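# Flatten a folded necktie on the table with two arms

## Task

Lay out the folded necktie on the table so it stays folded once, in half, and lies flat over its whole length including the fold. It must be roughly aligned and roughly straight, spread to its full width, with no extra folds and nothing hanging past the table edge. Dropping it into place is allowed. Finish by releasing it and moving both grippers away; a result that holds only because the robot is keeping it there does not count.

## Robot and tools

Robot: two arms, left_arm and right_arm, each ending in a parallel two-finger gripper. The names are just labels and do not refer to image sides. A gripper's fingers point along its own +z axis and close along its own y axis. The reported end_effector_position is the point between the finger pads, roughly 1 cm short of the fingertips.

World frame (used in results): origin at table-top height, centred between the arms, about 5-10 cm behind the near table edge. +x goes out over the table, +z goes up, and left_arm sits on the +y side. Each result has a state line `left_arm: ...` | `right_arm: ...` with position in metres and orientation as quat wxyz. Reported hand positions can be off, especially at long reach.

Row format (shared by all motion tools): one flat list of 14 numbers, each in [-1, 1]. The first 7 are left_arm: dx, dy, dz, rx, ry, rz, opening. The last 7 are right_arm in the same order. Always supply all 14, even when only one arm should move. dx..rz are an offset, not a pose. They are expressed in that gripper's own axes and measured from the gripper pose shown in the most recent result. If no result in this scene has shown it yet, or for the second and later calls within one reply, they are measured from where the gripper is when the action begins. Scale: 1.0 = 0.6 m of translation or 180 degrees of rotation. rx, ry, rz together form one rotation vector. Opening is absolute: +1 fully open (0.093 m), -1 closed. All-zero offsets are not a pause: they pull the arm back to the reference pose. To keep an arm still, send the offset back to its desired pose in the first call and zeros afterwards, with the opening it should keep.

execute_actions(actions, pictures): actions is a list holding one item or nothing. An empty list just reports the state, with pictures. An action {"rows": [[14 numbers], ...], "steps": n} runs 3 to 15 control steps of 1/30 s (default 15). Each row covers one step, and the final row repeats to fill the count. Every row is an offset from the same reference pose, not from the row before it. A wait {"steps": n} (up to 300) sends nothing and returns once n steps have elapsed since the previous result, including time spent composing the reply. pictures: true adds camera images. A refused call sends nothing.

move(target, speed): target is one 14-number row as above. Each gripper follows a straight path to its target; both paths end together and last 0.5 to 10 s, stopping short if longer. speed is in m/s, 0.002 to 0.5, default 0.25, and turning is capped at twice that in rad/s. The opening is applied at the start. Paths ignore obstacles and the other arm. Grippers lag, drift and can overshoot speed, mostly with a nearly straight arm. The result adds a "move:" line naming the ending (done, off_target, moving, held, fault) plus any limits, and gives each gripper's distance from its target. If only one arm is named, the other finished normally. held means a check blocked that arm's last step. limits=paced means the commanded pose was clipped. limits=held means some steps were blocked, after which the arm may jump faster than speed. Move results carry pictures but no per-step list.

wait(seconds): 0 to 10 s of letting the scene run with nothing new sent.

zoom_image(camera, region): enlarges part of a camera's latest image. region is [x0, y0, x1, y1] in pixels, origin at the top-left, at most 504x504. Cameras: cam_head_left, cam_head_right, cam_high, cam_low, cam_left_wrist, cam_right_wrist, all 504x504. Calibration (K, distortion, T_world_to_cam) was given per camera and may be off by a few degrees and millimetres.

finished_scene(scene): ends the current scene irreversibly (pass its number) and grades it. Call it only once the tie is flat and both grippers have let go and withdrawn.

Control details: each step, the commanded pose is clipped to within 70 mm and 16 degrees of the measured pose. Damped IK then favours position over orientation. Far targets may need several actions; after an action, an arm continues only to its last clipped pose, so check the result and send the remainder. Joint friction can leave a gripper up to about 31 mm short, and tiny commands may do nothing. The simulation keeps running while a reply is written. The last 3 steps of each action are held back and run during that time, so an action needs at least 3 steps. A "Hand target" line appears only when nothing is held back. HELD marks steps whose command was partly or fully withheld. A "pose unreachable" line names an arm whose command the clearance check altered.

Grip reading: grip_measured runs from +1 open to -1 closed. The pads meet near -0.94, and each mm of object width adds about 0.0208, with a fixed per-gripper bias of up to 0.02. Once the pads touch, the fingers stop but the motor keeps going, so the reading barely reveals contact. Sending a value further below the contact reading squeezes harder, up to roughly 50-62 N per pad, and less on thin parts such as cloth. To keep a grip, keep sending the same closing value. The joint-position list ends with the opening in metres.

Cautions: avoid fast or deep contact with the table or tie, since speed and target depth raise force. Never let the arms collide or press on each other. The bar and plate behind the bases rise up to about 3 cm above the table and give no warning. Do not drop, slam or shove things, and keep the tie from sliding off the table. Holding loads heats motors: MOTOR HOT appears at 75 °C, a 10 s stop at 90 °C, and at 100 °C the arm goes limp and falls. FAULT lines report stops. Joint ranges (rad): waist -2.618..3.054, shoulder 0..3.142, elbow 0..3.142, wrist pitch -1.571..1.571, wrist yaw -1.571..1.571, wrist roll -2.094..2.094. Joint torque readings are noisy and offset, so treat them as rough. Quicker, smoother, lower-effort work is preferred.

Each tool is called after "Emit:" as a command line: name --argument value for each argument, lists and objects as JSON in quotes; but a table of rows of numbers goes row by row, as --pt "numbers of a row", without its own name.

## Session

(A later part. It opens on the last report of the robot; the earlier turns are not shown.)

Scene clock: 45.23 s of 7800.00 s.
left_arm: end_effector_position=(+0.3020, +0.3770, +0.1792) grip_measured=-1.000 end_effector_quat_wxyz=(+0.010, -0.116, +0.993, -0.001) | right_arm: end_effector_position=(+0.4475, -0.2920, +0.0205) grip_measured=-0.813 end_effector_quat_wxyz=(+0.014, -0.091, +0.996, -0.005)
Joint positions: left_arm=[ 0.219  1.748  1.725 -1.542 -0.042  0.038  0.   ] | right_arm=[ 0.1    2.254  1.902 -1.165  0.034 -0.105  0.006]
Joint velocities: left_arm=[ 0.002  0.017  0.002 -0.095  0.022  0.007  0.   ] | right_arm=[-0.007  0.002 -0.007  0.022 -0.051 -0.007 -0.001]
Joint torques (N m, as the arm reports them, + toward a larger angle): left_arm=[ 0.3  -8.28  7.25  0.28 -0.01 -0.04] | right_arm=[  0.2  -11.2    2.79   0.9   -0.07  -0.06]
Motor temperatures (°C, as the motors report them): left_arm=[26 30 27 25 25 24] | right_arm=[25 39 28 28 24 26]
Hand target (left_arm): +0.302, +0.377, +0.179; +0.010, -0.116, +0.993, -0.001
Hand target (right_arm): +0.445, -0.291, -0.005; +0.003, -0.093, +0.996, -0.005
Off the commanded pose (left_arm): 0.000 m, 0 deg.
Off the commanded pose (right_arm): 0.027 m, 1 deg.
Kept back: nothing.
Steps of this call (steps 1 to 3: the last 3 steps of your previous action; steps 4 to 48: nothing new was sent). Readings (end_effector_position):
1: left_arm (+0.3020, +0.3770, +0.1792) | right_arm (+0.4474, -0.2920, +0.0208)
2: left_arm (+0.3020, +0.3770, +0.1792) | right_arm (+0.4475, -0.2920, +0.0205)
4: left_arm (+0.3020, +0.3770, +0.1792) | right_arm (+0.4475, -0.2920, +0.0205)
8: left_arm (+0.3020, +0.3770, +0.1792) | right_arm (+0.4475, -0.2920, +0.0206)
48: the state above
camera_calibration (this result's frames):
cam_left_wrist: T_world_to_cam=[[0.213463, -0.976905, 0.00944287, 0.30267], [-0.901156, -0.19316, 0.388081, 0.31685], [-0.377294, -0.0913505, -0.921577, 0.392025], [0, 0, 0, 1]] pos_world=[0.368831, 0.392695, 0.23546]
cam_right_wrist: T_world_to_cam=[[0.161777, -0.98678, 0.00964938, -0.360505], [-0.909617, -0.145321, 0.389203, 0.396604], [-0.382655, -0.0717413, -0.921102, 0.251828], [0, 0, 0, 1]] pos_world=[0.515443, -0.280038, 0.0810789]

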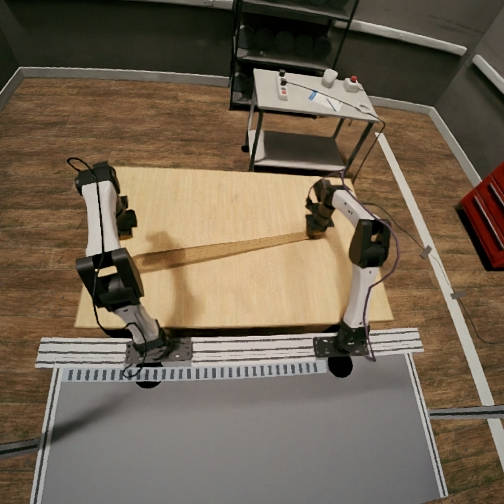

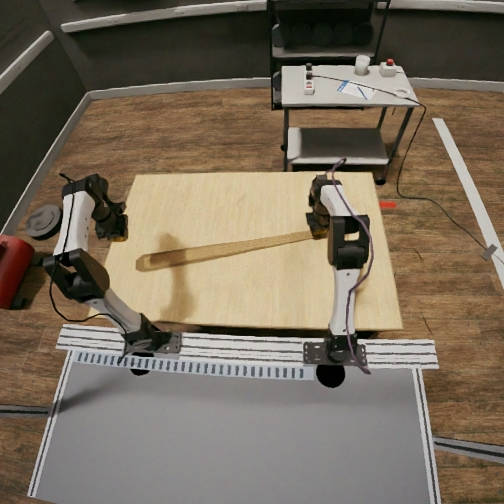

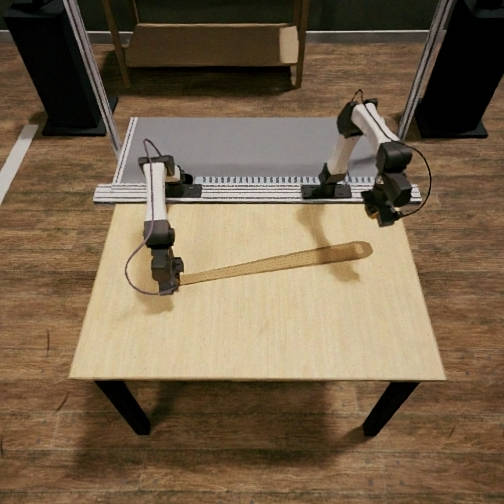

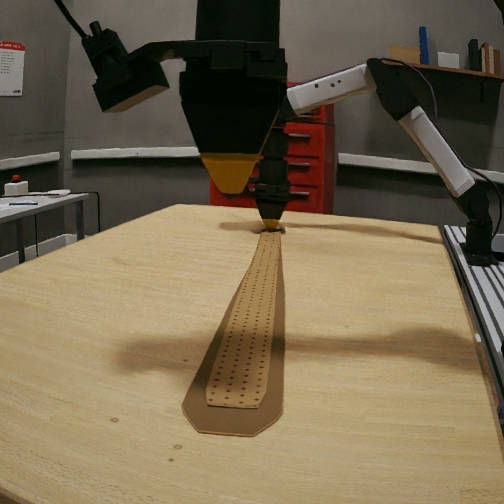

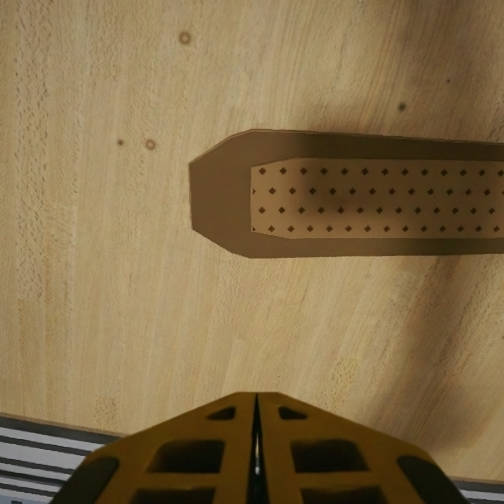

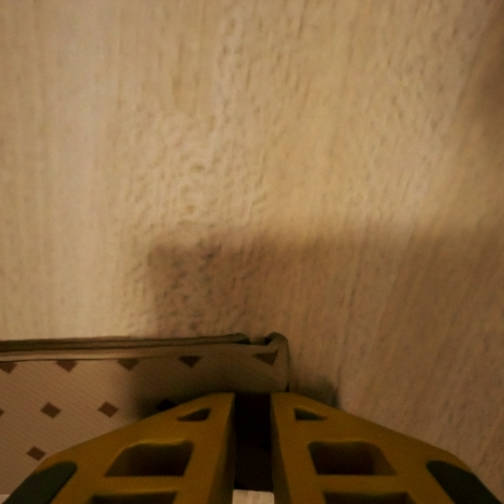

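Emit:
execute_actions --actions '[{"rows": [[0,0,0,0,0,0,-1,0,0,0.025,0,0,0,-0.81],[0,0,0,0,0,0,-1,0,0,0.01,0,0,0,-0.81],[0,0,0,0,0,0,-1,0,0,-0.003,0,0,0,-0.81],[0,0,0,0,0,0,-1,0,0,-0.012,0,0,0,-0.81],[0,0,0,0,0,0,-1,0,0,-0.02,0,0,0,-0.81],[0,0,0,0,0,0,-1,-0.004,0,-0.027,0,0.002,0,-0.81],[0,0,0,0,0,0,-1,-0.008,0,-0.032,0,0.004,0,-0.81],[0,0,0,0,0,0,-1,-0.012,0,-0.035,0,0.006,0,-0.81],[0,0,0,0,0,0,-1,-0.016,0,-0.035,0,0.006,0,-0.81],[0,0,0,0,0,0,-1,-0.018,0,-0.035,0,0.006,0,-0.81]], "steps": 15}]'

Emit:
wait --seconds 0.2

Emit:
zoom_image --camera "cam_right_wrist" --region '[120, 270, 330, 420]'

Scene clock: 47.30 s of 7800.00 s.
left_arm: end_effector_position=(+0.3020, +0.3770, +0.1792) grip_measured=-1.000 end_effector_quat_wxyz=(+0.010, -0.116, +0.993, -0.001) | right_arm: end_effector_position=(+0.4659, -0.2911, +0.0440) grip_measured=-0.813 end_effector_quat_wxyz=(+0.032, -0.091, +0.995, -0.005)
Joint positions: left_arm=[ 0.219  1.748  1.725 -1.542 -0.042  0.038  0.   ] | right_arm=[ 0.1    2.291  2.058 -1.247  0.034 -0.105  0.006]
Joint velocities: left_arm=[ 0.007 -0.017  0.002  0.066  0.037 -0.007  0.   ] | right_arm=[ 0.012  0.076  0.335 -0.125 -0.037 -0.051  0.   ]
Joint torques (N m, as the arm reports them, + toward a larger angle): left_arm=[ 0.32 -8.3   7.26  0.28 -0.01 -0.04] | right_arm=[  0.34 -13.25   7.     0.15  -0.06  -0.01]
Motor temperatures (°C, as the motors report them): left_arm=[26 30 27 25 25 24] | right_arm=[25 39 28 28 24 26]
Steps of this call (steps 1 to 50: nothing new was sent; steps 51 to 62: the first 12 steps of this action). Readings (end_effector_position):
51: left_arm (+0.3020, +0.3770, +0.1792) | right_arm (+0.4477, -0.2920, +0.0215)
52: left_arm (+0.3020, +0.3770, +0.1792) | right_arm (+0.4478, -0.2920, +0.0221)
54: left_arm (+0.3020, +0.3770, +0.1792) | right_arm (+0.4476, -0.2920, +0.0227)
58: left_arm (+0.3020, +0.3770, +0.1792) | right_arm (+0.4513, -0.2919, +0.0313)
62: the state above

Scene clock: 47.60 s of 7800.00 s.
left_arm: end_effector_position=(+0.3020, +0.3770, +0.1792) grip_measured=-1.000 end_effector_quat_wxyz=(+0.010, -0.116, +0.993, -0.001) | right_arm: end_effector_position=(+0.4598, -0.2915, +0.0411) grip_measured=-0.813 end_effector_quat_wxyz=(+0.014, -0.092, +0.996, -0.005)
Joint positions: left_arm=[ 0.219  1.748  1.725 -1.542 -0.042  0.038  0.   ] | right_arm=[ 0.1    2.307  2.075 -1.286  0.034 -0.105  0.006]
Joint velocities: left_arm=[ 0.002 -0.022 -0.017 -0.022  0.022  0.007  0.   ] | right_arm=[-0.007  0.032  0.007 -0.037 -0.066  0.007 -0.   ]
Joint torques (N m, as the arm reports them, + toward a larger angle): left_arm=[ 0.31 -8.32  7.26  0.28 -0.01 -0.04] | right_arm=[  0.42 -14.09   7.58   0.25  -0.06  -0.01]
Motor temperatures (°C, as the motors report them): left_arm=[26 30 28 25 25 24] | right_arm=[25 39 28 28 24 26]
Hand target (left_arm): +0.302, +0.377, +0.179; +0.010, -0.116, +0.993, -0.001
Hand target (right_arm): +0.457, -0.290, +0.042; +0.006, -0.092, +0.996, -0.006
Off the commanded pose (left_arm): 0.000 m, 0 deg.
Off the commanded pose (right_arm): 0.003 m, 1 deg.
Kept back: nothing.
Steps of this call (steps 1 to 3: the last 3 steps of your previous action; steps 4 to 9: nothing new was sent). Readings (end_effector_position):
1: left_arm (+0.3020, +0.3770, +0.1792) | right_arm (+0.4666, -0.2911, +0.0452)
2: left_arm (+0.3020, +0.3770, +0.1792) | right_arm (+0.4665, -0.2911, +0.0458)
4: left_arm (+0.3020, +0.3770, +0.1792) | right_arm (+0.4646, -0.2912, +0.0452)
8: left_arm (+0.3020, +0.3770, +0.1792) | right_arm (+0.4605, -0.2915, +0.0416)
9: the state above
camera_calibration (this result's frames):
cam_left_wrist: T_world_to_cam=[[0.213463, -0.976905, 0.00944287, 0.30267], [-0.901156, -0.19316, 0.388081, 0.31685], [-0.377294, -0.0913505, -0.921577, 0.392025], [0, 0, 0, 1]] pos_world=[0.368831, 0.392695, 0.23546]
cam_right_wrist: T_world_to_cam=[[0.161828, -0.986773, 0.00952203, -0.36225], [-0.909019, -0.145308, 0.390603, 0.399536], [-0.384053, -0.0718663, -0.92051, 0.276144], [0, 0, 0, 1]] pos_world=[0.527862, -0.279557, 0.101583]

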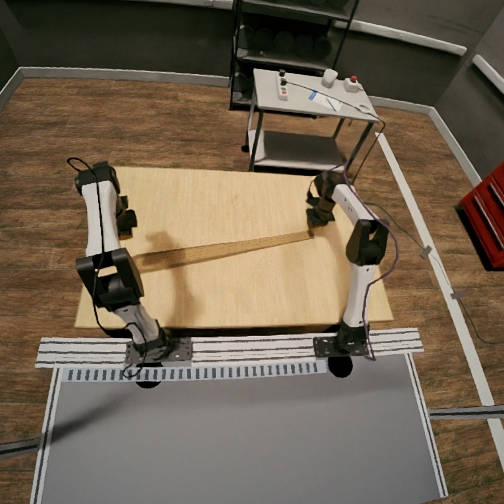

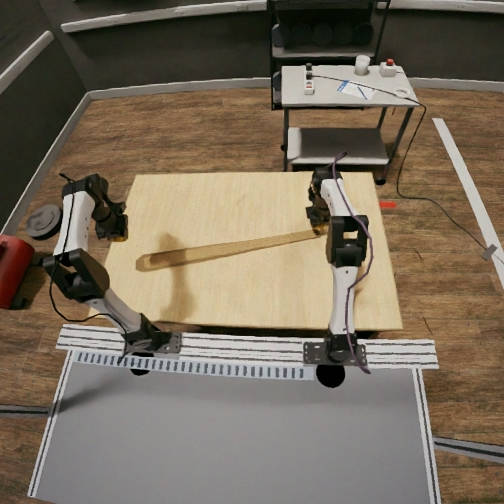

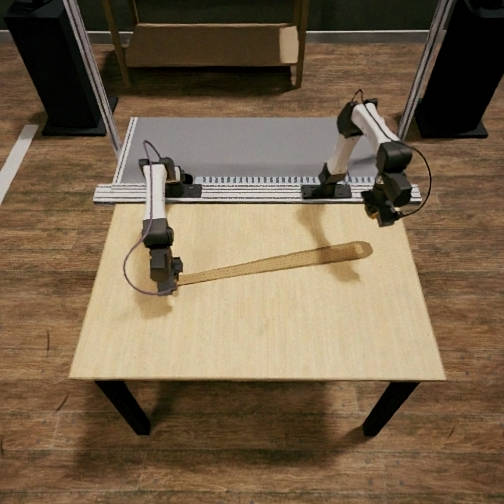

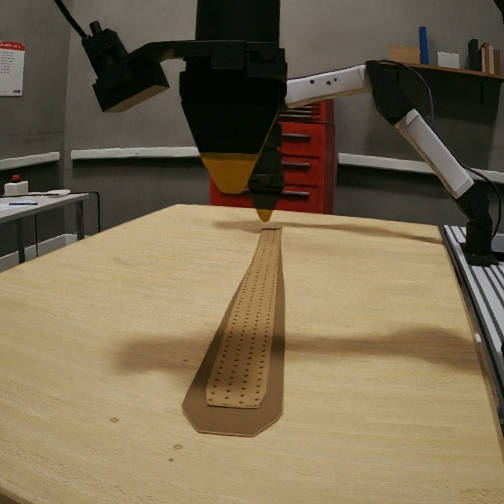

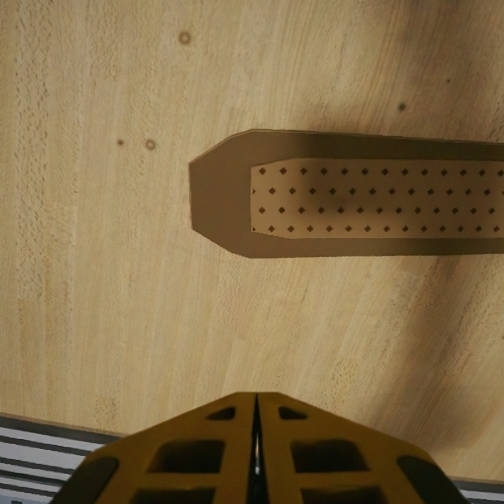

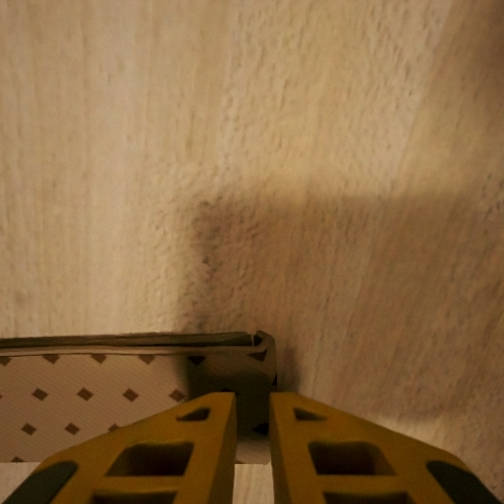

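Region (120, 270, 330, 420) of cam_right_wrist's 504x504 image, scaled by 2.400, with more detail than that image has; it fills the top 360 rows of this view, and the rest is white.

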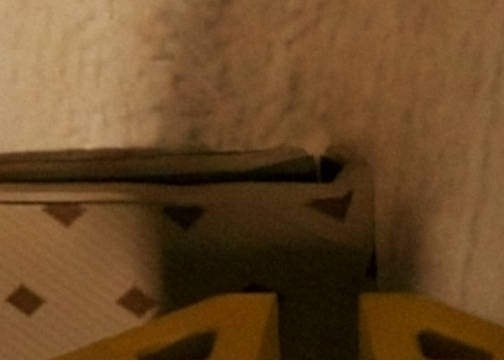

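Emit:
execute_actions --actions '[{"rows": [[0,0,0,0,0,0,-1,0,0.002,0.006,0,0.003,0,-0.81],[0,0,0,0,0,0,-1,0,0.002,0.012,0,0.003,0,-0.81],[0,0,0,0,0,0,-1,0,0.002,0.018,0,0.003,0,-0.81],[0,0,0,0,0,0,-1,0,0.002,0.024,0,0.003,0,-0.81],[0,0,0,0,0,0,-1,0,0.002,0.029,0,0.003,0,-0.81],[0,0,0,0,0,0,-1,0,0.002,0.034,0,0.003,0,-0.81],[0,0,0,0,0,0,-1,0,0.002,0.038,0,0.003,0,-0.81],[0,0,0,0,0,0,-1,0,0.002,0.042,0,0.003,0,-0.81],[0,0,0,0,0,0,-1,0,0.002,0.045,0,0.003,0,-0.81],[0,0,0,0,0,0,-1,0,0.002,0.048,0,0.003,0,-0.81],[0,0,0,0,0,0,-1,0,0.002,0.052,0,0.003,0,-0.81],[0,0,0,0,0,0,-1,0,0.002,0.057,0,0.003,0,-0.81],[0,0,0,0,0,0,-1,0,0.002,0.063,0,0.003,0,-0.81],[0,0,0,0,0,0,-1,0,0.002,0.070,0,0.003,0,-0.81],[0,0,0,0,0,0,-1,0,0.002,0.078,0,0.003,0,-0.81]], "steps": 15}]'

Emit:
wait --seconds 2.5

Scene clock: 48.23 s of 7800.00 s.
left_arm: end_effector_position=(+0.3020, +0.3770, +0.1792) grip_measured=-1.000 end_effector_quat_wxyz=(+0.010, -0.116, +0.993, -0.001) | right_arm: end_effector_position=(+0.4584, -0.2911, +0.0215) grip_measured=-0.813 end_effector_quat_wxyz=(+0.008, -0.092, +0.996, -0.005)
Joint positions: left_arm=[ 0.219  1.748  1.725 -1.542 -0.042  0.038  0.   ] | right_arm=[ 0.1    2.319  2.018 -1.229  0.034 -0.105  0.006]
Joint velocities: left_arm=[ 0.002 -0.007  0.007 -0.007  0.037 -0.037  0.   ] | right_arm=[-0.002 -0.007 -0.017  0.022 -0.007  0.066  0.   ]
Joint torques (N m, as the arm reports them, + toward a larger angle): left_arm=[ 0.3  -8.29  7.27  0.28 -0.02 -0.03] | right_arm=[  0.2  -13.42   4.1    0.68  -0.09  -0.04]
Motor temperatures (°C, as the motors report them): left_arm=[26 30 28 25 25 24] | right_arm=[25 39 28 28 24 26]
Steps of this call (steps 1 to 7: nothing new was sent; steps 8 to 19: the first 12 steps of this action). Readings (end_effector_position):
8: left_arm (+0.3020, +0.3770, +0.1792) | right_arm (+0.4584, -0.2916, +0.0407)
9: left_arm (+0.3020, +0.3770, +0.1792) | right_arm (+0.4585, -0.2916, +0.0407)
11: left_arm (+0.3020, +0.3770, +0.1792) | right_arm (+0.4595, -0.2915, +0.0402)
15: left_arm (+0.3020, +0.3770, +0.1792) | right_arm (+0.4595, -0.2913, +0.0324)
19: the state above

Scene clock: 50.83 s of 7800.00 s.
left_arm: end_effector_position=(+0.3020, +0.3770, +0.1792) grip_measured=-1.000 end_effector_quat_wxyz=(+0.010, -0.116, +0.993, -0.001) | right_arm: end_effector_position=(+0.4601, -0.2910, +0.0209) grip_measured=-0.813 end_effector_quat_wxyz=(+0.015, -0.091, +0.996, -0.005)
Joint positions: left_arm=[ 0.219  1.748  1.725 -1.542 -0.042  0.038  0.   ] | right_arm=[ 0.1    2.311  2.002 -1.206  0.034 -0.105  0.006]
Joint velocities: left_arm=[-0.002 -0.002 -0.002  0.081  0.007 -0.007  0.   ] | right_arm=[-0.017 -0.022 -0.007  0.022 -0.051 -0.007  0.002]
Joint torques (N m, as the arm reports them, + toward a larger angle): left_arm=[ 0.3  -8.3   7.24  0.28 -0.01 -0.04] | right_arm=[  0.14 -11.79   2.8    0.95  -0.07  -0.04]
Motor temperatures (°C, as the motors report them): left_arm=[26 30 28 25 25 24] | right_arm=[25 39 28 28 24 26]
Hand target (left_arm): +0.302, +0.377, +0.179; +0.010, -0.116, +0.993, -0.001
Hand target (right_arm): +0.460, -0.290, -0.005; +0.007, -0.092, +0.996, -0.005
Off the commanded pose (left_arm): 0.000 m, 0 deg.
Off the commanded pose (right_arm): 0.027 m, 1 deg.
Kept back: nothing.
Steps of this call (steps 1 to 3: the last 3 steps of your previous action; steps 4 to 78: nothing new was sent). Readings (end_effector_position):
1: left_arm (+0.3020, +0.3770, +0.1792) | right_arm (+0.4590, -0.2911, +0.0222)
2: left_arm (+0.3020, +0.3770, +0.1792) | right_arm (+0.4601, -0.2910, +0.0213)
4: left_arm (+0.3020, +0.3770, +0.1792) | right_arm (+0.4600, -0.2910, +0.0211)
8: left_arm (+0.3020, +0.3770, +0.1792) | right_arm (+0.4601, -0.2910, +0.0209)
78: the state above
camera_calibration (this result's frames):
cam_left_wrist: T_world_to_cam=[[0.213463, -0.976905, 0.00944287, 0.30267], [-0.901156, -0.19316, 0.388081, 0.31685], [-0.377294, -0.0913505, -0.921577, 0.392025], [0, 0, 0, 1]] pos_world=[0.368831, 0.392695, 0.23546]
cam_right_wrist: T_world_to_cam=[[0.161751, -0.986784, 0.00971303, -0.361558], [-0.909915, -0.145327, 0.388502, 0.408171], [-0.381956, -0.0716787, -0.921397, 0.256742], [0, 0, 0, 1]] pos_world=[0.527948, -0.279059, 0.0814979]

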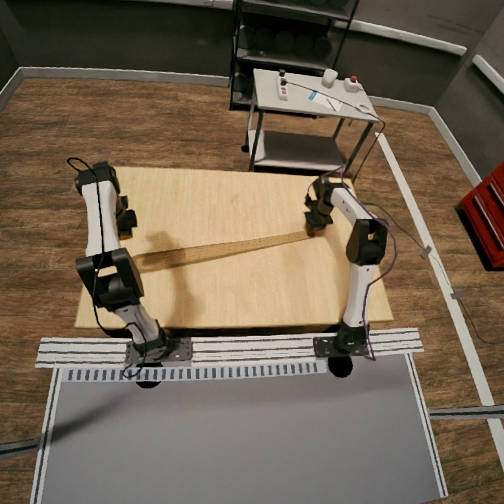

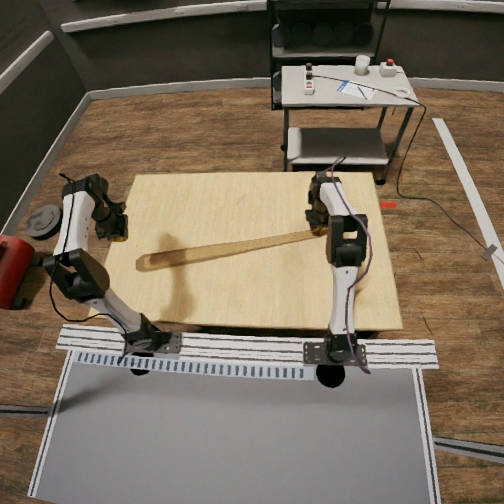

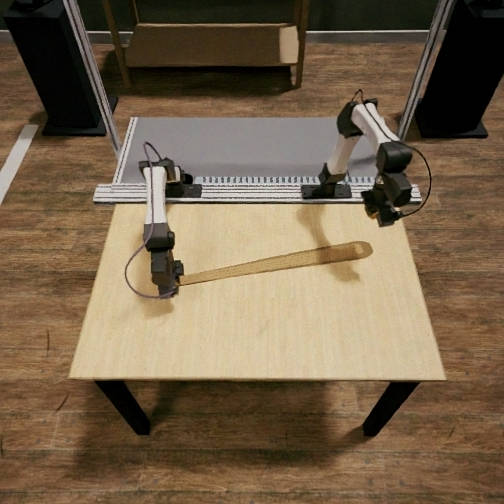

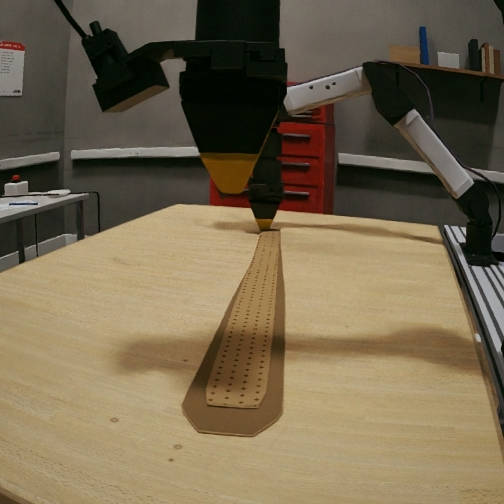

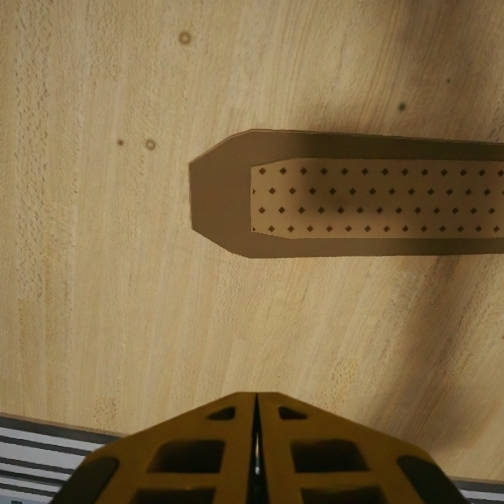

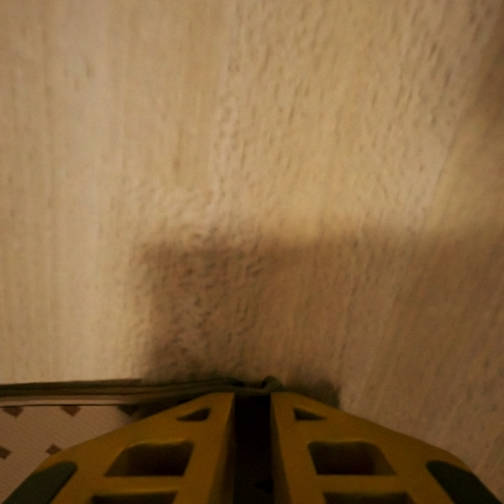

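Emit:
execute_actions --actions '[{"rows": [[0,0,0,0,0,0,-1,0,0,0.025,0,0,0,-0.81],[0,0,0,0,0,0,-1,0,0,0.01,0,0,0,-0.81],[0,0,0,0,0,0,-1,0,0,-0.003,0,0,0,-0.81],[0,0,0,0,0,0,-1,0,0,-0.012,0,0,0,-0.81],[0,0,0,0,0,0,-1,0,0,-0.02,0,0,0,-0.81],[0,0,0,0,0,0,-1,0.003,0,-0.027,0,0.002,0,-0.81],[0,0,0,0,0,0,-1,0.008,0,-0.032,0,0.004,0,-0.81],[0,0,0,0,0,0,-1,0.014,0,-0.035,0,0.006,0,-0.81],[0,0,0,0,0,0,-1,0.021,-0.001,-0.037,0,0.006,0,-0.81],[0,0,0,0,0,0,-1,0.028,-0.002,-0.037,0,0.006,0,-0.81],[0,0,0,0,0,0,-1,0.034,-0.003,-0.037,0,0.006,0,-0.81],[0,0,0,0,0,0,-1,0.039,-0.004,-0.037,0,0.006,0,-0.81],[0,0,0,0,0,0,-1,0.042,-0.004,-0.037,0,0.006,0,-0.81]], "steps": 15}]'

Emit:
wait --seconds 0.25

Emit:
zoom_image --camera "cam_right_wrist" --region '[100, 220, 340, 420]'

Scene clock: 51.53 s of 7800.00 s.
left_arm: end_effector_position=(+0.3020, +0.3770, +0.1792) grip_measured=-1.000 end_effector_quat_wxyz=(+0.010, -0.116, +0.993, -0.001) | right_arm: end_effector_position=(+0.4491, -0.2922, +0.0350) grip_measured=-0.813 end_effector_quat_wxyz=(+0.010, -0.092, +0.996, -0.005)
Joint positions: left_arm=[ 0.219  1.748  1.725 -1.542 -0.042  0.038  0.   ] | right_arm=[ 0.1    2.264  1.976 -1.238  0.034 -0.105  0.006]
Joint velocities: left_arm=[-0.027 -0.002 -0.017  0.007 -0.037  0.037  0.   ] | right_arm=[ 0.007 -0.476 -0.53  -0.022 -0.007 -0.022  0.001]
Joint torques (N m, as the arm reports them, + toward a larger angle): left_arm=[ 0.31 -8.28  7.26  0.28 -0.01 -0.04] | right_arm=[ -0.63 -15.91   5.14   0.33  -0.06  -0.11]
Motor temperatures (°C, as the motors report them): left_arm=[26 30 28 25 25 24] | right_arm=[25 40 28 28 24 26]
Steps of this call (steps 1 to 9: nothing new was sent; steps 10 to 21: the first 12 steps of this action). Readings (end_effector_position):
10: left_arm (+0.3020, +0.3770, +0.1792) | right_arm (+0.4602, -0.2910, +0.0217)
11: left_arm (+0.3020, +0.3770, +0.1792) | right_arm (+0.4603, -0.2910, +0.0222)
13: left_arm (+0.3020, +0.3770, +0.1792) | right_arm (+0.4600, -0.2910, +0.0229)
17: left_arm (+0.3020, +0.3770, +0.1792) | right_arm (+0.4588, -0.2913, +0.0275)
21: the state above

Scene clock: 51.90 s of 7800.00 s.
left_arm: end_effector_position=(+0.3020, +0.3770, +0.1792) grip_measured=-1.000 end_effector_quat_wxyz=(+0.010, -0.116, +0.993, -0.001) | right_arm: end_effector_position=(+0.4383, -0.2932, +0.0409) grip_measured=-0.813 end_effector_quat_wxyz=(+0.007, -0.092, +0.996, -0.005)
Joint positions: left_arm=[ 0.219  1.748  1.725 -1.542 -0.042  0.038  0.   ] | right_arm=[ 0.1    2.219  1.926 -1.239  0.034 -0.106  0.006]
Joint velocities: left_arm=[ 0.007  0.002 -0.017 -0.022  0.022  0.007  0.   ] | right_arm=[ 0.002 -0.007  0.007  0.007 -0.037 -0.007  0.001]
Joint torques (N m, as the arm reports them, + toward a larger angle): left_arm=[ 0.31 -8.29  7.26  0.28 -0.01 -0.04] | right_arm=[ -0.71 -15.23   4.96   0.39  -0.06  -0.11]
Motor temperatures (°C, as the motors report them): left_arm=[26 30 28 25 25 24] | right_arm=[25 40 28 28 24 26]
Hand target (left_arm): +0.302, +0.377, +0.179; +0.010, -0.116, +0.993, -0.001
Hand target (right_arm): +0.435, -0.298, +0.042; +0.005, -0.092, +0.996, -0.006
Off the commanded pose (left_arm): 0.000 m, 0 deg.
Off the commanded pose (right_arm): 0.006 m, 0 deg.
Kept back: nothing.
Steps of this call (steps 1 to 3: the last 3 steps of your previous action; steps 4 to 11: nothing new was sent). Readings (end_effector_position):
1: left_arm (+0.3020, +0.3770, +0.1792) | right_arm (+0.4452, -0.2926, +0.0370)
2: left_arm (+0.3020, +0.3770, +0.1792) | right_arm (+0.4420, -0.2929, +0.0388)
4: left_arm (+0.3020, +0.3770, +0.1792) | right_arm (+0.4398, -0.2931, +0.0415)
8: left_arm (+0.3020, +0.3770, +0.1792) | right_arm (+0.4389, -0.2932, +0.0415)
11: the state above
camera_calibration (this result's frames):
cam_left_wrist: T_world_to_cam=[[0.213463, -0.976905, 0.00944287, 0.30267], [-0.901156, -0.19316, 0.388081, 0.31685], [-0.377294, -0.0913505, -0.921577, 0.392025], [0, 0, 0, 1]] pos_world=[0.368831, 0.392695, 0.23546]
cam_right_wrist: T_world_to_cam=[[0.163423, -0.986521, 0.00835464, -0.361016], [-0.903213, -0.146205, 0.403523, 0.376466], [-0.396862, -0.0734909, -0.914931, 0.272461], [0, 0, 0, 1]] pos_world=[0.507157, -0.281085, 0.100387]

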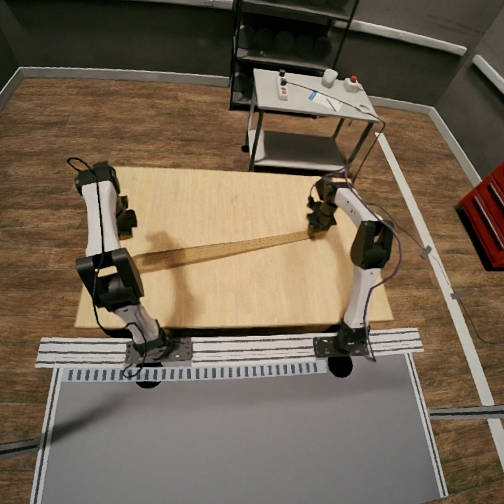

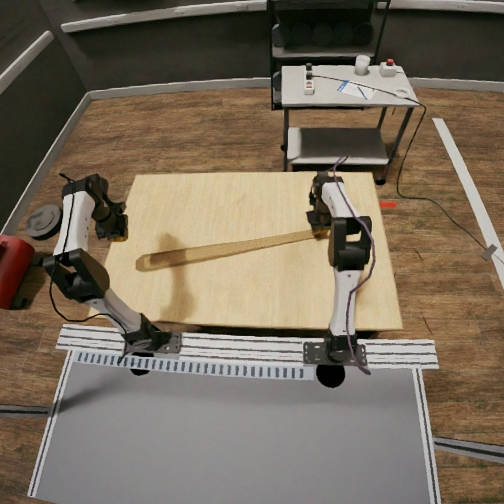

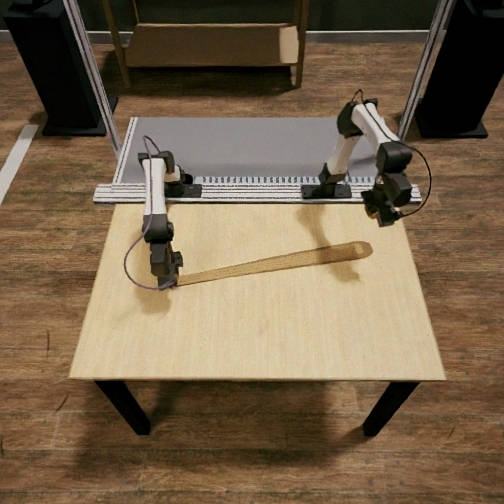

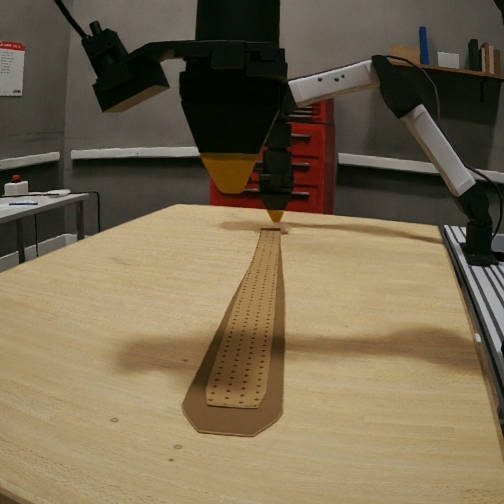

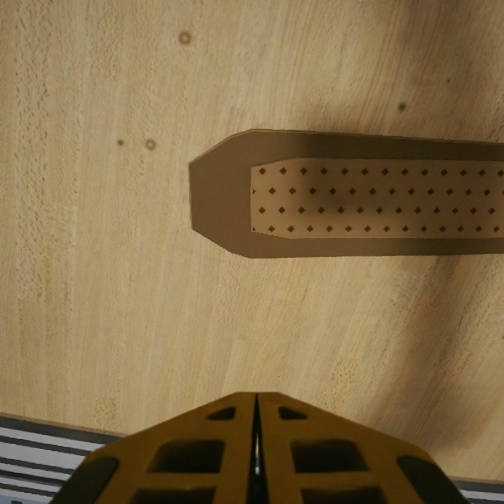

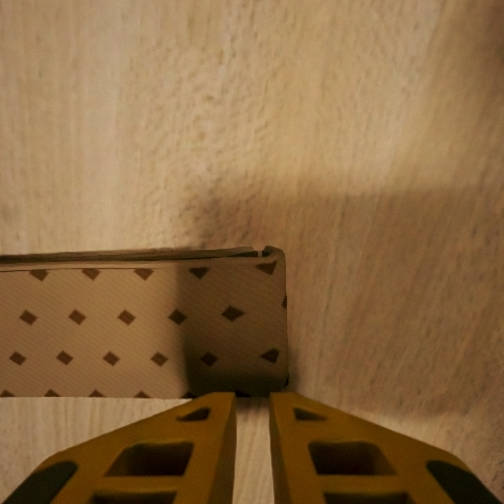

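Region (100, 220, 340, 420) of cam_right_wrist's 504x504 image, scaled by 2.100, with more detail than that image has.

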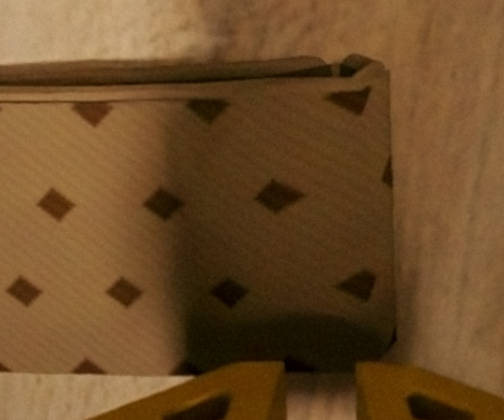

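Emit:
execute_actions --actions '[{"rows": [[0,0,0,0,0,0,-1,0.006,-0.003,0.004,0,0,0,-0.74],[0,0,0,0,0,0,-1,0.006,-0.003,0.009,0,0,0,-0.74],[0,0,0,0,0,0,-1,0.006,-0.003,0.014,0,0,0,-0.74],[0,0,0,0,0,0,-1,0.006,-0.003,0.019,0,0,0,-0.74],[0,0,0,0,0,0,-1,0.006,-0.003,0.024,0,0,0,-0.74],[0,0,0,0,0,0,-1,0.006,-0.003,0.029,0,0,0,-0.74],[0,0,0,0,0,0,-1,0.006,-0.003,0.033,0,0,0,-0.74],[0,0,0,0,0,0,-1,0.006,-0.003,0.037,0,0,0,-0.74],[0,0,0,0,0,0,-1,0.006,-0.003,0.041,0,0,0,-0.74],[0,0,0,0,0,0,-1,0.006,-0.003,0.045,0,0,0,-0.74],[0,0,0,0,0,0,-1,0.006,-0.003,0.050,0,0,0,-0.74],[0,0,0,0,0,0,-1,0.006,-0.003,0.056,0,0,0,-0.74],[0,0,0,0,0,0,-1,0.006,-0.003,0.063,0,0,0,-0.74],[0,0,0,0,0,0,-1,0.006,-0.003,0.070,0,0,0,-0.74],[0,0,0,0,0,0,-1,0.006,-0.003,0.077,0,0,0,-0.74]], "steps": 15}]'

Emit:
wait --seconds 2.5

Scene clock: 52.50 s of 7800.00 s.
left_arm: end_effector_position=(+0.3020, +0.3770, +0.1792) grip_measured=-1.000 end_effector_quat_wxyz=(+0.010, -0.116, +0.993, -0.001) | right_arm: end_effector_position=(+0.4317, -0.2932, +0.0213) grip_measured=-0.743 end_effector_quat_wxyz=(-0.002, -0.093, +0.996, -0.005)
Joint positions: left_arm=[ 0.219  1.748  1.725 -1.542 -0.042  0.038  0.   ] | right_arm=[ 0.1    2.218  1.846 -1.176  0.034 -0.106  0.01 ]
Joint velocities: left_arm=[ 0.007 -0.007  0.002 -0.051 -0.007  0.051  0.   ] | right_arm=[ 0.007 -0.007 -0.085  0.066 -0.007  0.007 -0.001]
Joint torques (N m, as the arm reports them, + toward a larger angle): left_arm=[ 0.31 -8.32  7.27  0.28 -0.01 -0.04] | right_arm=[ -0.5  -12.94   3.75   0.77  -0.06  -0.11]
Motor temperatures (°C, as the motors report them): left_arm=[26 30 28 25 25 24] | right_arm=[25 40 28 28 24 26]
Steps of this call (steps 1 to 6: nothing new was sent; steps 7 to 18: the first 12 steps of this action). Readings (end_effector_position):
7: left_arm (+0.3020, +0.3770, +0.1792) | right_arm (+0.4382, -0.2932, +0.0403)
8: left_arm (+0.3020, +0.3770, +0.1792) | right_arm (+0.4377, -0.2932, +0.0391)
10: left_arm (+0.3020, +0.3770, +0.1792) | right_arm (+0.4359, -0.2932, +0.0348)
14: left_arm (+0.3020, +0.3770, +0.1792) | right_arm (+0.4317, -0.2933, +0.0254)
18: the state above

Scene clock: 55.10 s of 7800.00 s.
left_arm: end_effector_position=(+0.3020, +0.3770, +0.1792) grip_measured=-1.000 end_effector_quat_wxyz=(+0.010, -0.116, +0.993, -0.001) | right_arm: end_effector_position=(+0.4316, -0.2932, +0.0201) grip_measured=-0.743 end_effector_quat_wxyz=(+0.005, -0.093, +0.996, -0.005)
Joint positions: left_arm=[ 0.219  1.748  1.725 -1.542 -0.042  0.038  0.   ] | right_arm=[ 0.1    2.206  1.821 -1.151  0.034 -0.107  0.01 ]
Joint velocities: left_arm=[-0.002  0.007 -0.002 -0.051 -0.081 -0.022  0.   ] | right_arm=[-0.007  0.012  0.007  0.022 -0.037  0.051 -0.   ]
Joint torques (N m, as the arm reports them, + toward a larger angle): left_arm=[ 0.3  -8.28  7.25  0.28 -0.01 -0.04] | right_arm=[ -0.53 -10.84   2.9    1.01  -0.08  -0.1 ]
Motor temperatures (°C, as the motors report them): left_arm=[26 30 28 25 25 24] | right_arm=[25 40 28 28 24 26]
Hand target (left_arm): +0.302, +0.377, +0.179; +0.010, -0.116, +0.993, -0.001
Hand target (right_arm): +0.434, -0.296, -0.004; +0.004, -0.092, +0.996, -0.005
Off the commanded pose (left_arm): 0.000 m, 0 deg.
Off the commanded pose (right_arm): 0.026 m, 0 deg.
Kept back: nothing.
Steps of this call (steps 1 to 3: the last 3 steps of your previous action; steps 4 to 78: nothing new was sent). Readings (end_effector_position):
1: left_arm (+0.3020, +0.3770, +0.1792) | right_arm (+0.4315, -0.2932, +0.0205)
2: left_arm (+0.3020, +0.3770, +0.1792) | right_arm (+0.4317, -0.2932, +0.0205)
4: left_arm (+0.3020, +0.3770, +0.1792) | right_arm (+0.4314, -0.2932, +0.0200)
8: left_arm (+0.3020, +0.3770, +0.1792) | right_arm (+0.4316, -0.2932, +0.0200)
78: the state above
camera_calibration (this result's frames):
cam_left_wrist: T_world_to_cam=[[0.213463, -0.976905, 0.00944287, 0.30267], [-0.901156, -0.19316, 0.388081, 0.31685], [-0.377294, -0.0913505, -0.921577, 0.392025], [0, 0, 0, 1]] pos_world=[0.368831, 0.392695, 0.23546]
cam_right_wrist: T_world_to_cam=[[0.164687, -0.986313, 0.00800676, -0.360247], [-0.90133, -0.14719, 0.407356, 0.377658], [-0.400602, -0.0743029, -0.913234, 0.252097], [0, 0, 0, 1]] pos_world=[0.500713, -0.280997, 0.0792663]

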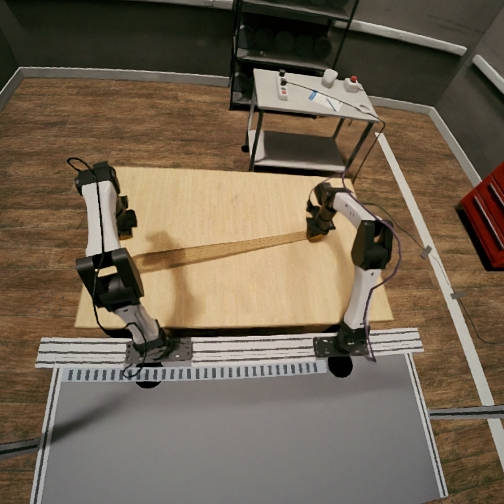

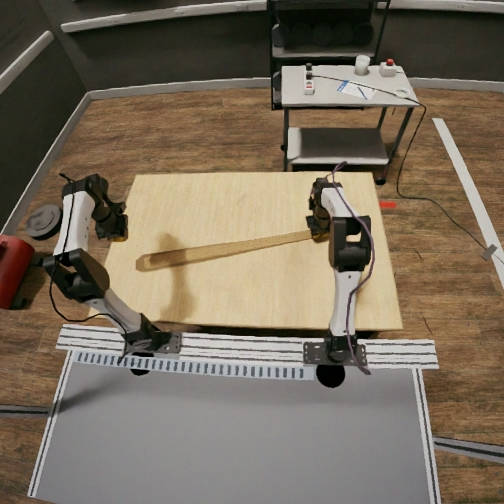

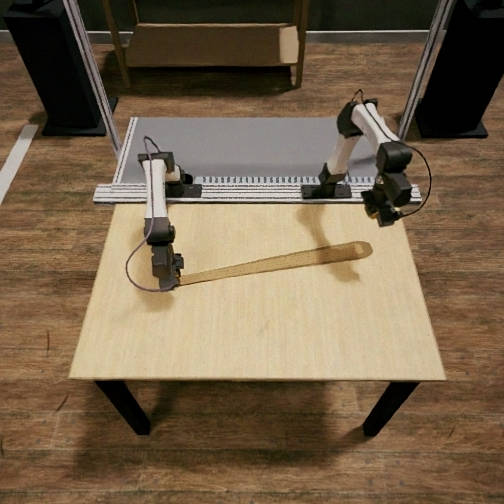

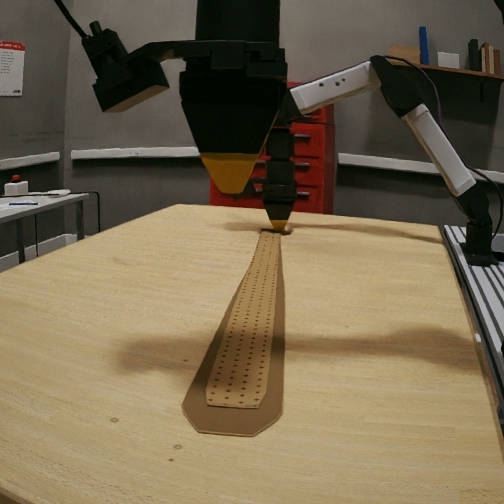

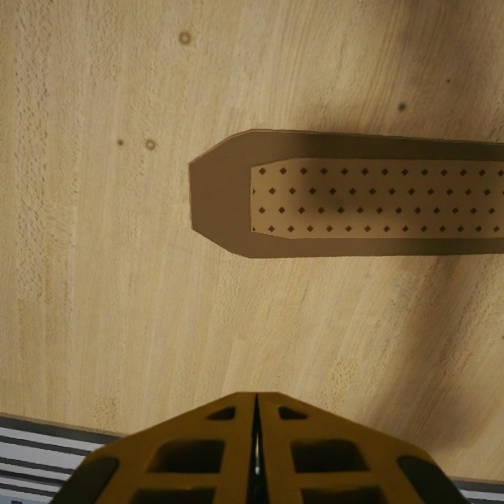

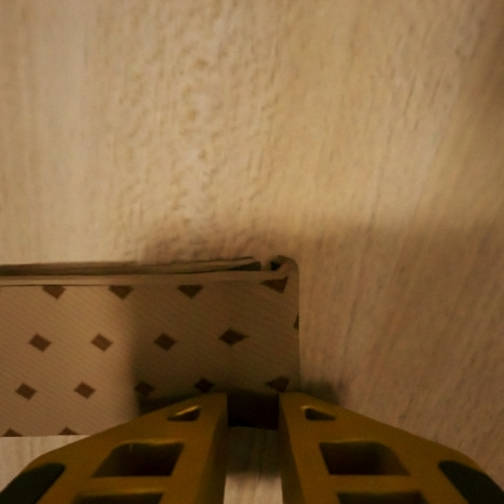

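Emit:
execute_actions --actions '[{"rows": [[0,0,0,0,0,0,-1,0,0,0.025,0,0,0,-0.74],[0,0,0,0,0,0,-1,0,0,0.01,0,0,0,-0.74],[0,0,0,0,0,0,-1,0,0,-0.003,0,0,0,-0.74],[0,0,0,0,0,0,-1,0,0,-0.014,0,0,0,-0.74],[0,0,0,0,0,0,-1,0,0,-0.025,0,0,0,-0.74],[0,0,0,0,0,0,-1,0,0.0,-0.035,0,0,0,-0.74],[0,0,0,0,0,0,-1,-0.002,0.01,-0.044,0,0,0,-0.74],[0,0,0,0,0,0,-1,-0.004,0.025,-0.052,0,0,0,-0.74],[0,0,0,0,0,0,-1,-0.007,0.045,-0.058,0,0,0,-0.6],[0,0,0,0,0,0,-1,-0.010,0.065,-0.062,0,0,0,-0.4],[0,0,0,0,0,0,-1,-0.013,0.085,-0.064,0,0,0,-0.2],[0,0,0,0,0,0,-1,-0.016,0.105,-0.065,0,0,0,-0.2],[0,0,0,0,0,0,-1,-0.019,0.125,-0.065,0,0,0,-0.2],[0,0,0,0,0,0,-1,-0.021,0.142,-0.065,0,0,0,-0.2],[0,0,0,0,0,0,-1,-0.022,0.155,-0.065,0,0,0,-0.2]], "steps": 15}]'

Emit:
wait --seconds 0.4

Scene clock: 56.90 s of 7800.00 s.
left_arm: end_effector_position=(+0.3020, +0.3770, +0.1792) grip_measured=-1.000 end_effector_quat_wxyz=(+0.010, -0.116, +0.993, -0.001) | right_arm: end_effector_position=(+0.4378, -0.2686, +0.0484) grip_measured=-0.227 end_effector_quat_wxyz=(+0.018, -0.091, +0.996, -0.005)
Joint positions: left_arm=[ 0.219  1.748  1.725 -1.542 -0.042  0.038  0.   ] | right_arm=[ 0.158  2.202  1.924 -1.233  0.038 -0.047  0.034]
Joint velocities: left_arm=[-0.022  0.002  0.012 -0.007  0.007 -0.007  0.   ] | right_arm=[ 0.706 -0.017  0.413 -0.198 -0.022  0.505  0.05 ]
Joint torques (N m, as the arm reports them, + toward a larger angle): left_arm=[ 0.29 -8.3   7.25  0.28 -0.01 -0.05] | right_arm=[  3.81 -13.65   7.35   0.22  -0.13  -0.02]
Motor temperatures (°C, as the motors report them): left_arm=[26 31 28 25 25 24] | right_arm=[25 40 28 29 24 26]
Steps of this call (steps 1 to 42: nothing new was sent; steps 43 to 54: the first 12 steps of this action). Readings (end_effector_position):
43: left_arm (+0.3020, +0.3770, +0.1792) | right_arm (+0.4318, -0.2932, +0.0208)
44: left_arm (+0.3020, +0.3770, +0.1792) | right_arm (+0.4318, -0.2932, +0.0216)
46: left_arm (+0.3020, +0.3770, +0.1792) | right_arm (+0.4315, -0.2933, +0.0224)
50: left_arm (+0.3020, +0.3770, +0.1792) | right_arm (+0.4328, -0.2926, +0.0319)
54: the state above

Scene clock: 57.40 s of 7800.00 s.
left_arm: end_effector_position=(+0.3020, +0.3770, +0.1792) grip_measured=-1.000 end_effector_quat_wxyz=(+0.010, -0.116, +0.993, -0.001) | right_arm: end_effector_position=(+0.4280, -0.2005, +0.0586) grip_measured=-0.203 end_effector_quat_wxyz=(+0.018, -0.101, +0.995, +0.000)
Joint positions: left_arm=[ 0.219  1.748  1.725 -1.542 -0.042  0.038  0.   ] | right_arm=[ 0.312  2.225  1.996 -1.287  0.036  0.087  0.035]
Joint velocities: left_arm=[-0.007 -0.012 -0.002  0.037 -0.037 -0.051  0.   ] | right_arm=[-0.027 -0.002  0.002  0.022  0.037  0.095  0.001]
Joint torques (N m, as the arm reports them, + toward a larger angle): left_arm=[ 0.31 -8.3   7.26  0.28 -0.01 -0.04] | right_arm=[  0.25 -13.32   7.44   0.28  -0.03   0.  ]
Motor temperatures (°C, as the motors report them): left_arm=[26 31 28 25 25 24] | right_arm=[25 40 28 29 24 26]
Hand target (left_arm): +0.302, +0.377, +0.179; +0.010, -0.116, +0.993, -0.001
Hand target (right_arm): +0.427, -0.202, +0.059; +0.012, -0.095, +0.995, -0.003
Off the commanded pose (left_arm): 0.000 m, 0 deg.
Off the commanded pose (right_arm): 0.002 m, 2 deg.
Kept back: nothing.
Steps of this call (steps 1 to 3: the last 3 steps of your previous action; steps 4 to 15: nothing new was sent). Readings (end_effector_position):
1: left_arm (+0.3020, +0.3770, +0.1792) | right_arm (+0.4381, -0.2562, +0.0525)
2: left_arm (+0.3020, +0.3770, +0.1792) | right_arm (+0.4377, -0.2425, +0.0561)
4: left_arm (+0.3020, +0.3770, +0.1792) | right_arm (+0.4365, -0.2143, +0.0617)
8: left_arm (+0.3020, +0.3770, +0.1792) | right_arm (+0.4292, -0.1893, +0.0622)
15: the state above
camera_calibration (this result's frames):
cam_left_wrist: T_world_to_cam=[[0.213463, -0.976905, 0.00944287, 0.30267], [-0.901156, -0.19316, 0.388081, 0.31685], [-0.377294, -0.0913505, -0.921577, 0.392025], [0, 0, 0, 1]] pos_world=[0.368831, 0.392695, 0.23546]
cam_right_wrist: T_world_to_cam=[[0.181216, -0.983443, 0.000236654, -0.274574], [-0.908605, -0.167333, 0.38267, 0.372844], [-0.376295, -0.0695609, -0.923885, 0.283872], [0, 0, 0, 1]] pos_world=[0.495344, -0.187893, 0.119654]

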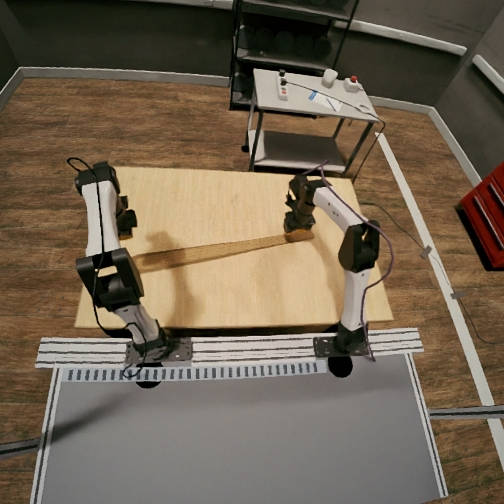

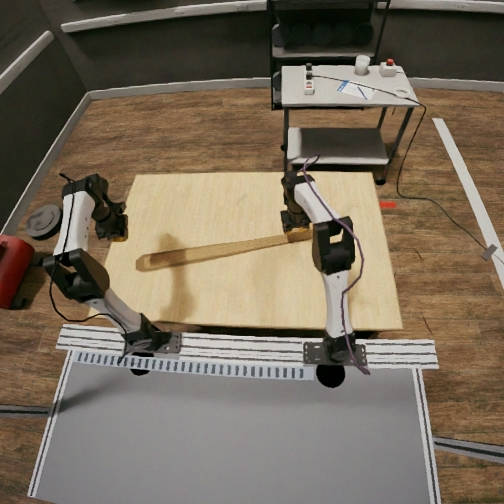

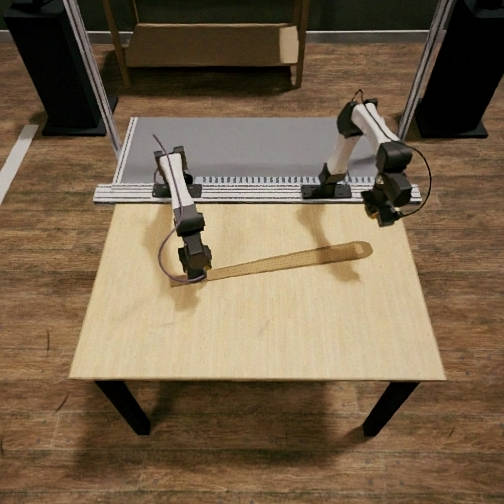

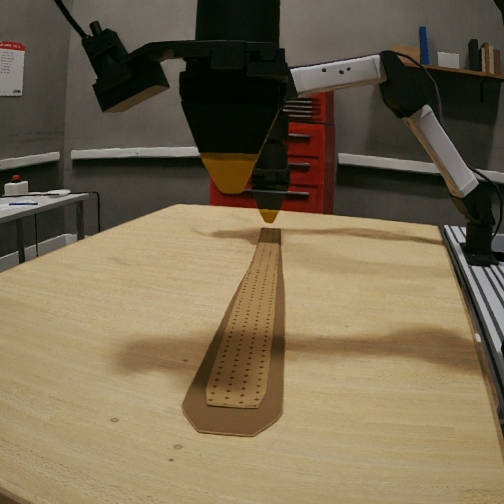

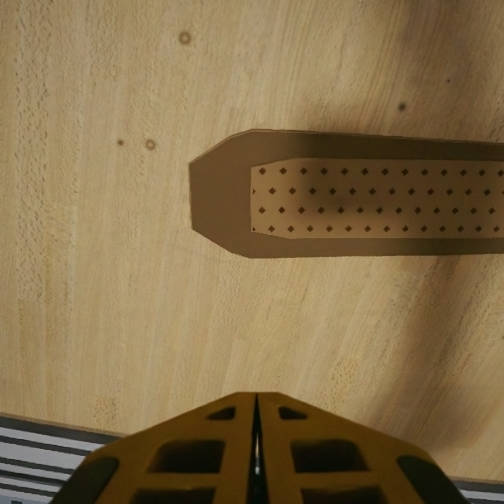

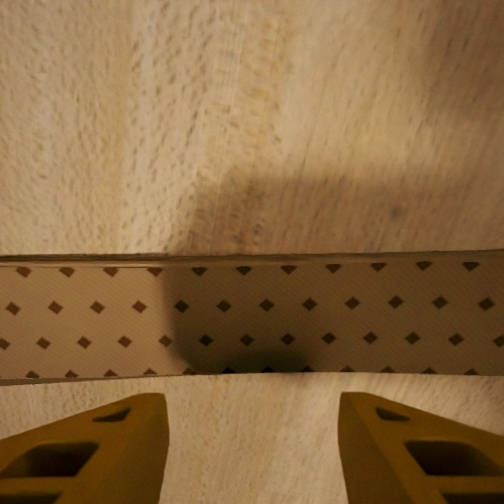

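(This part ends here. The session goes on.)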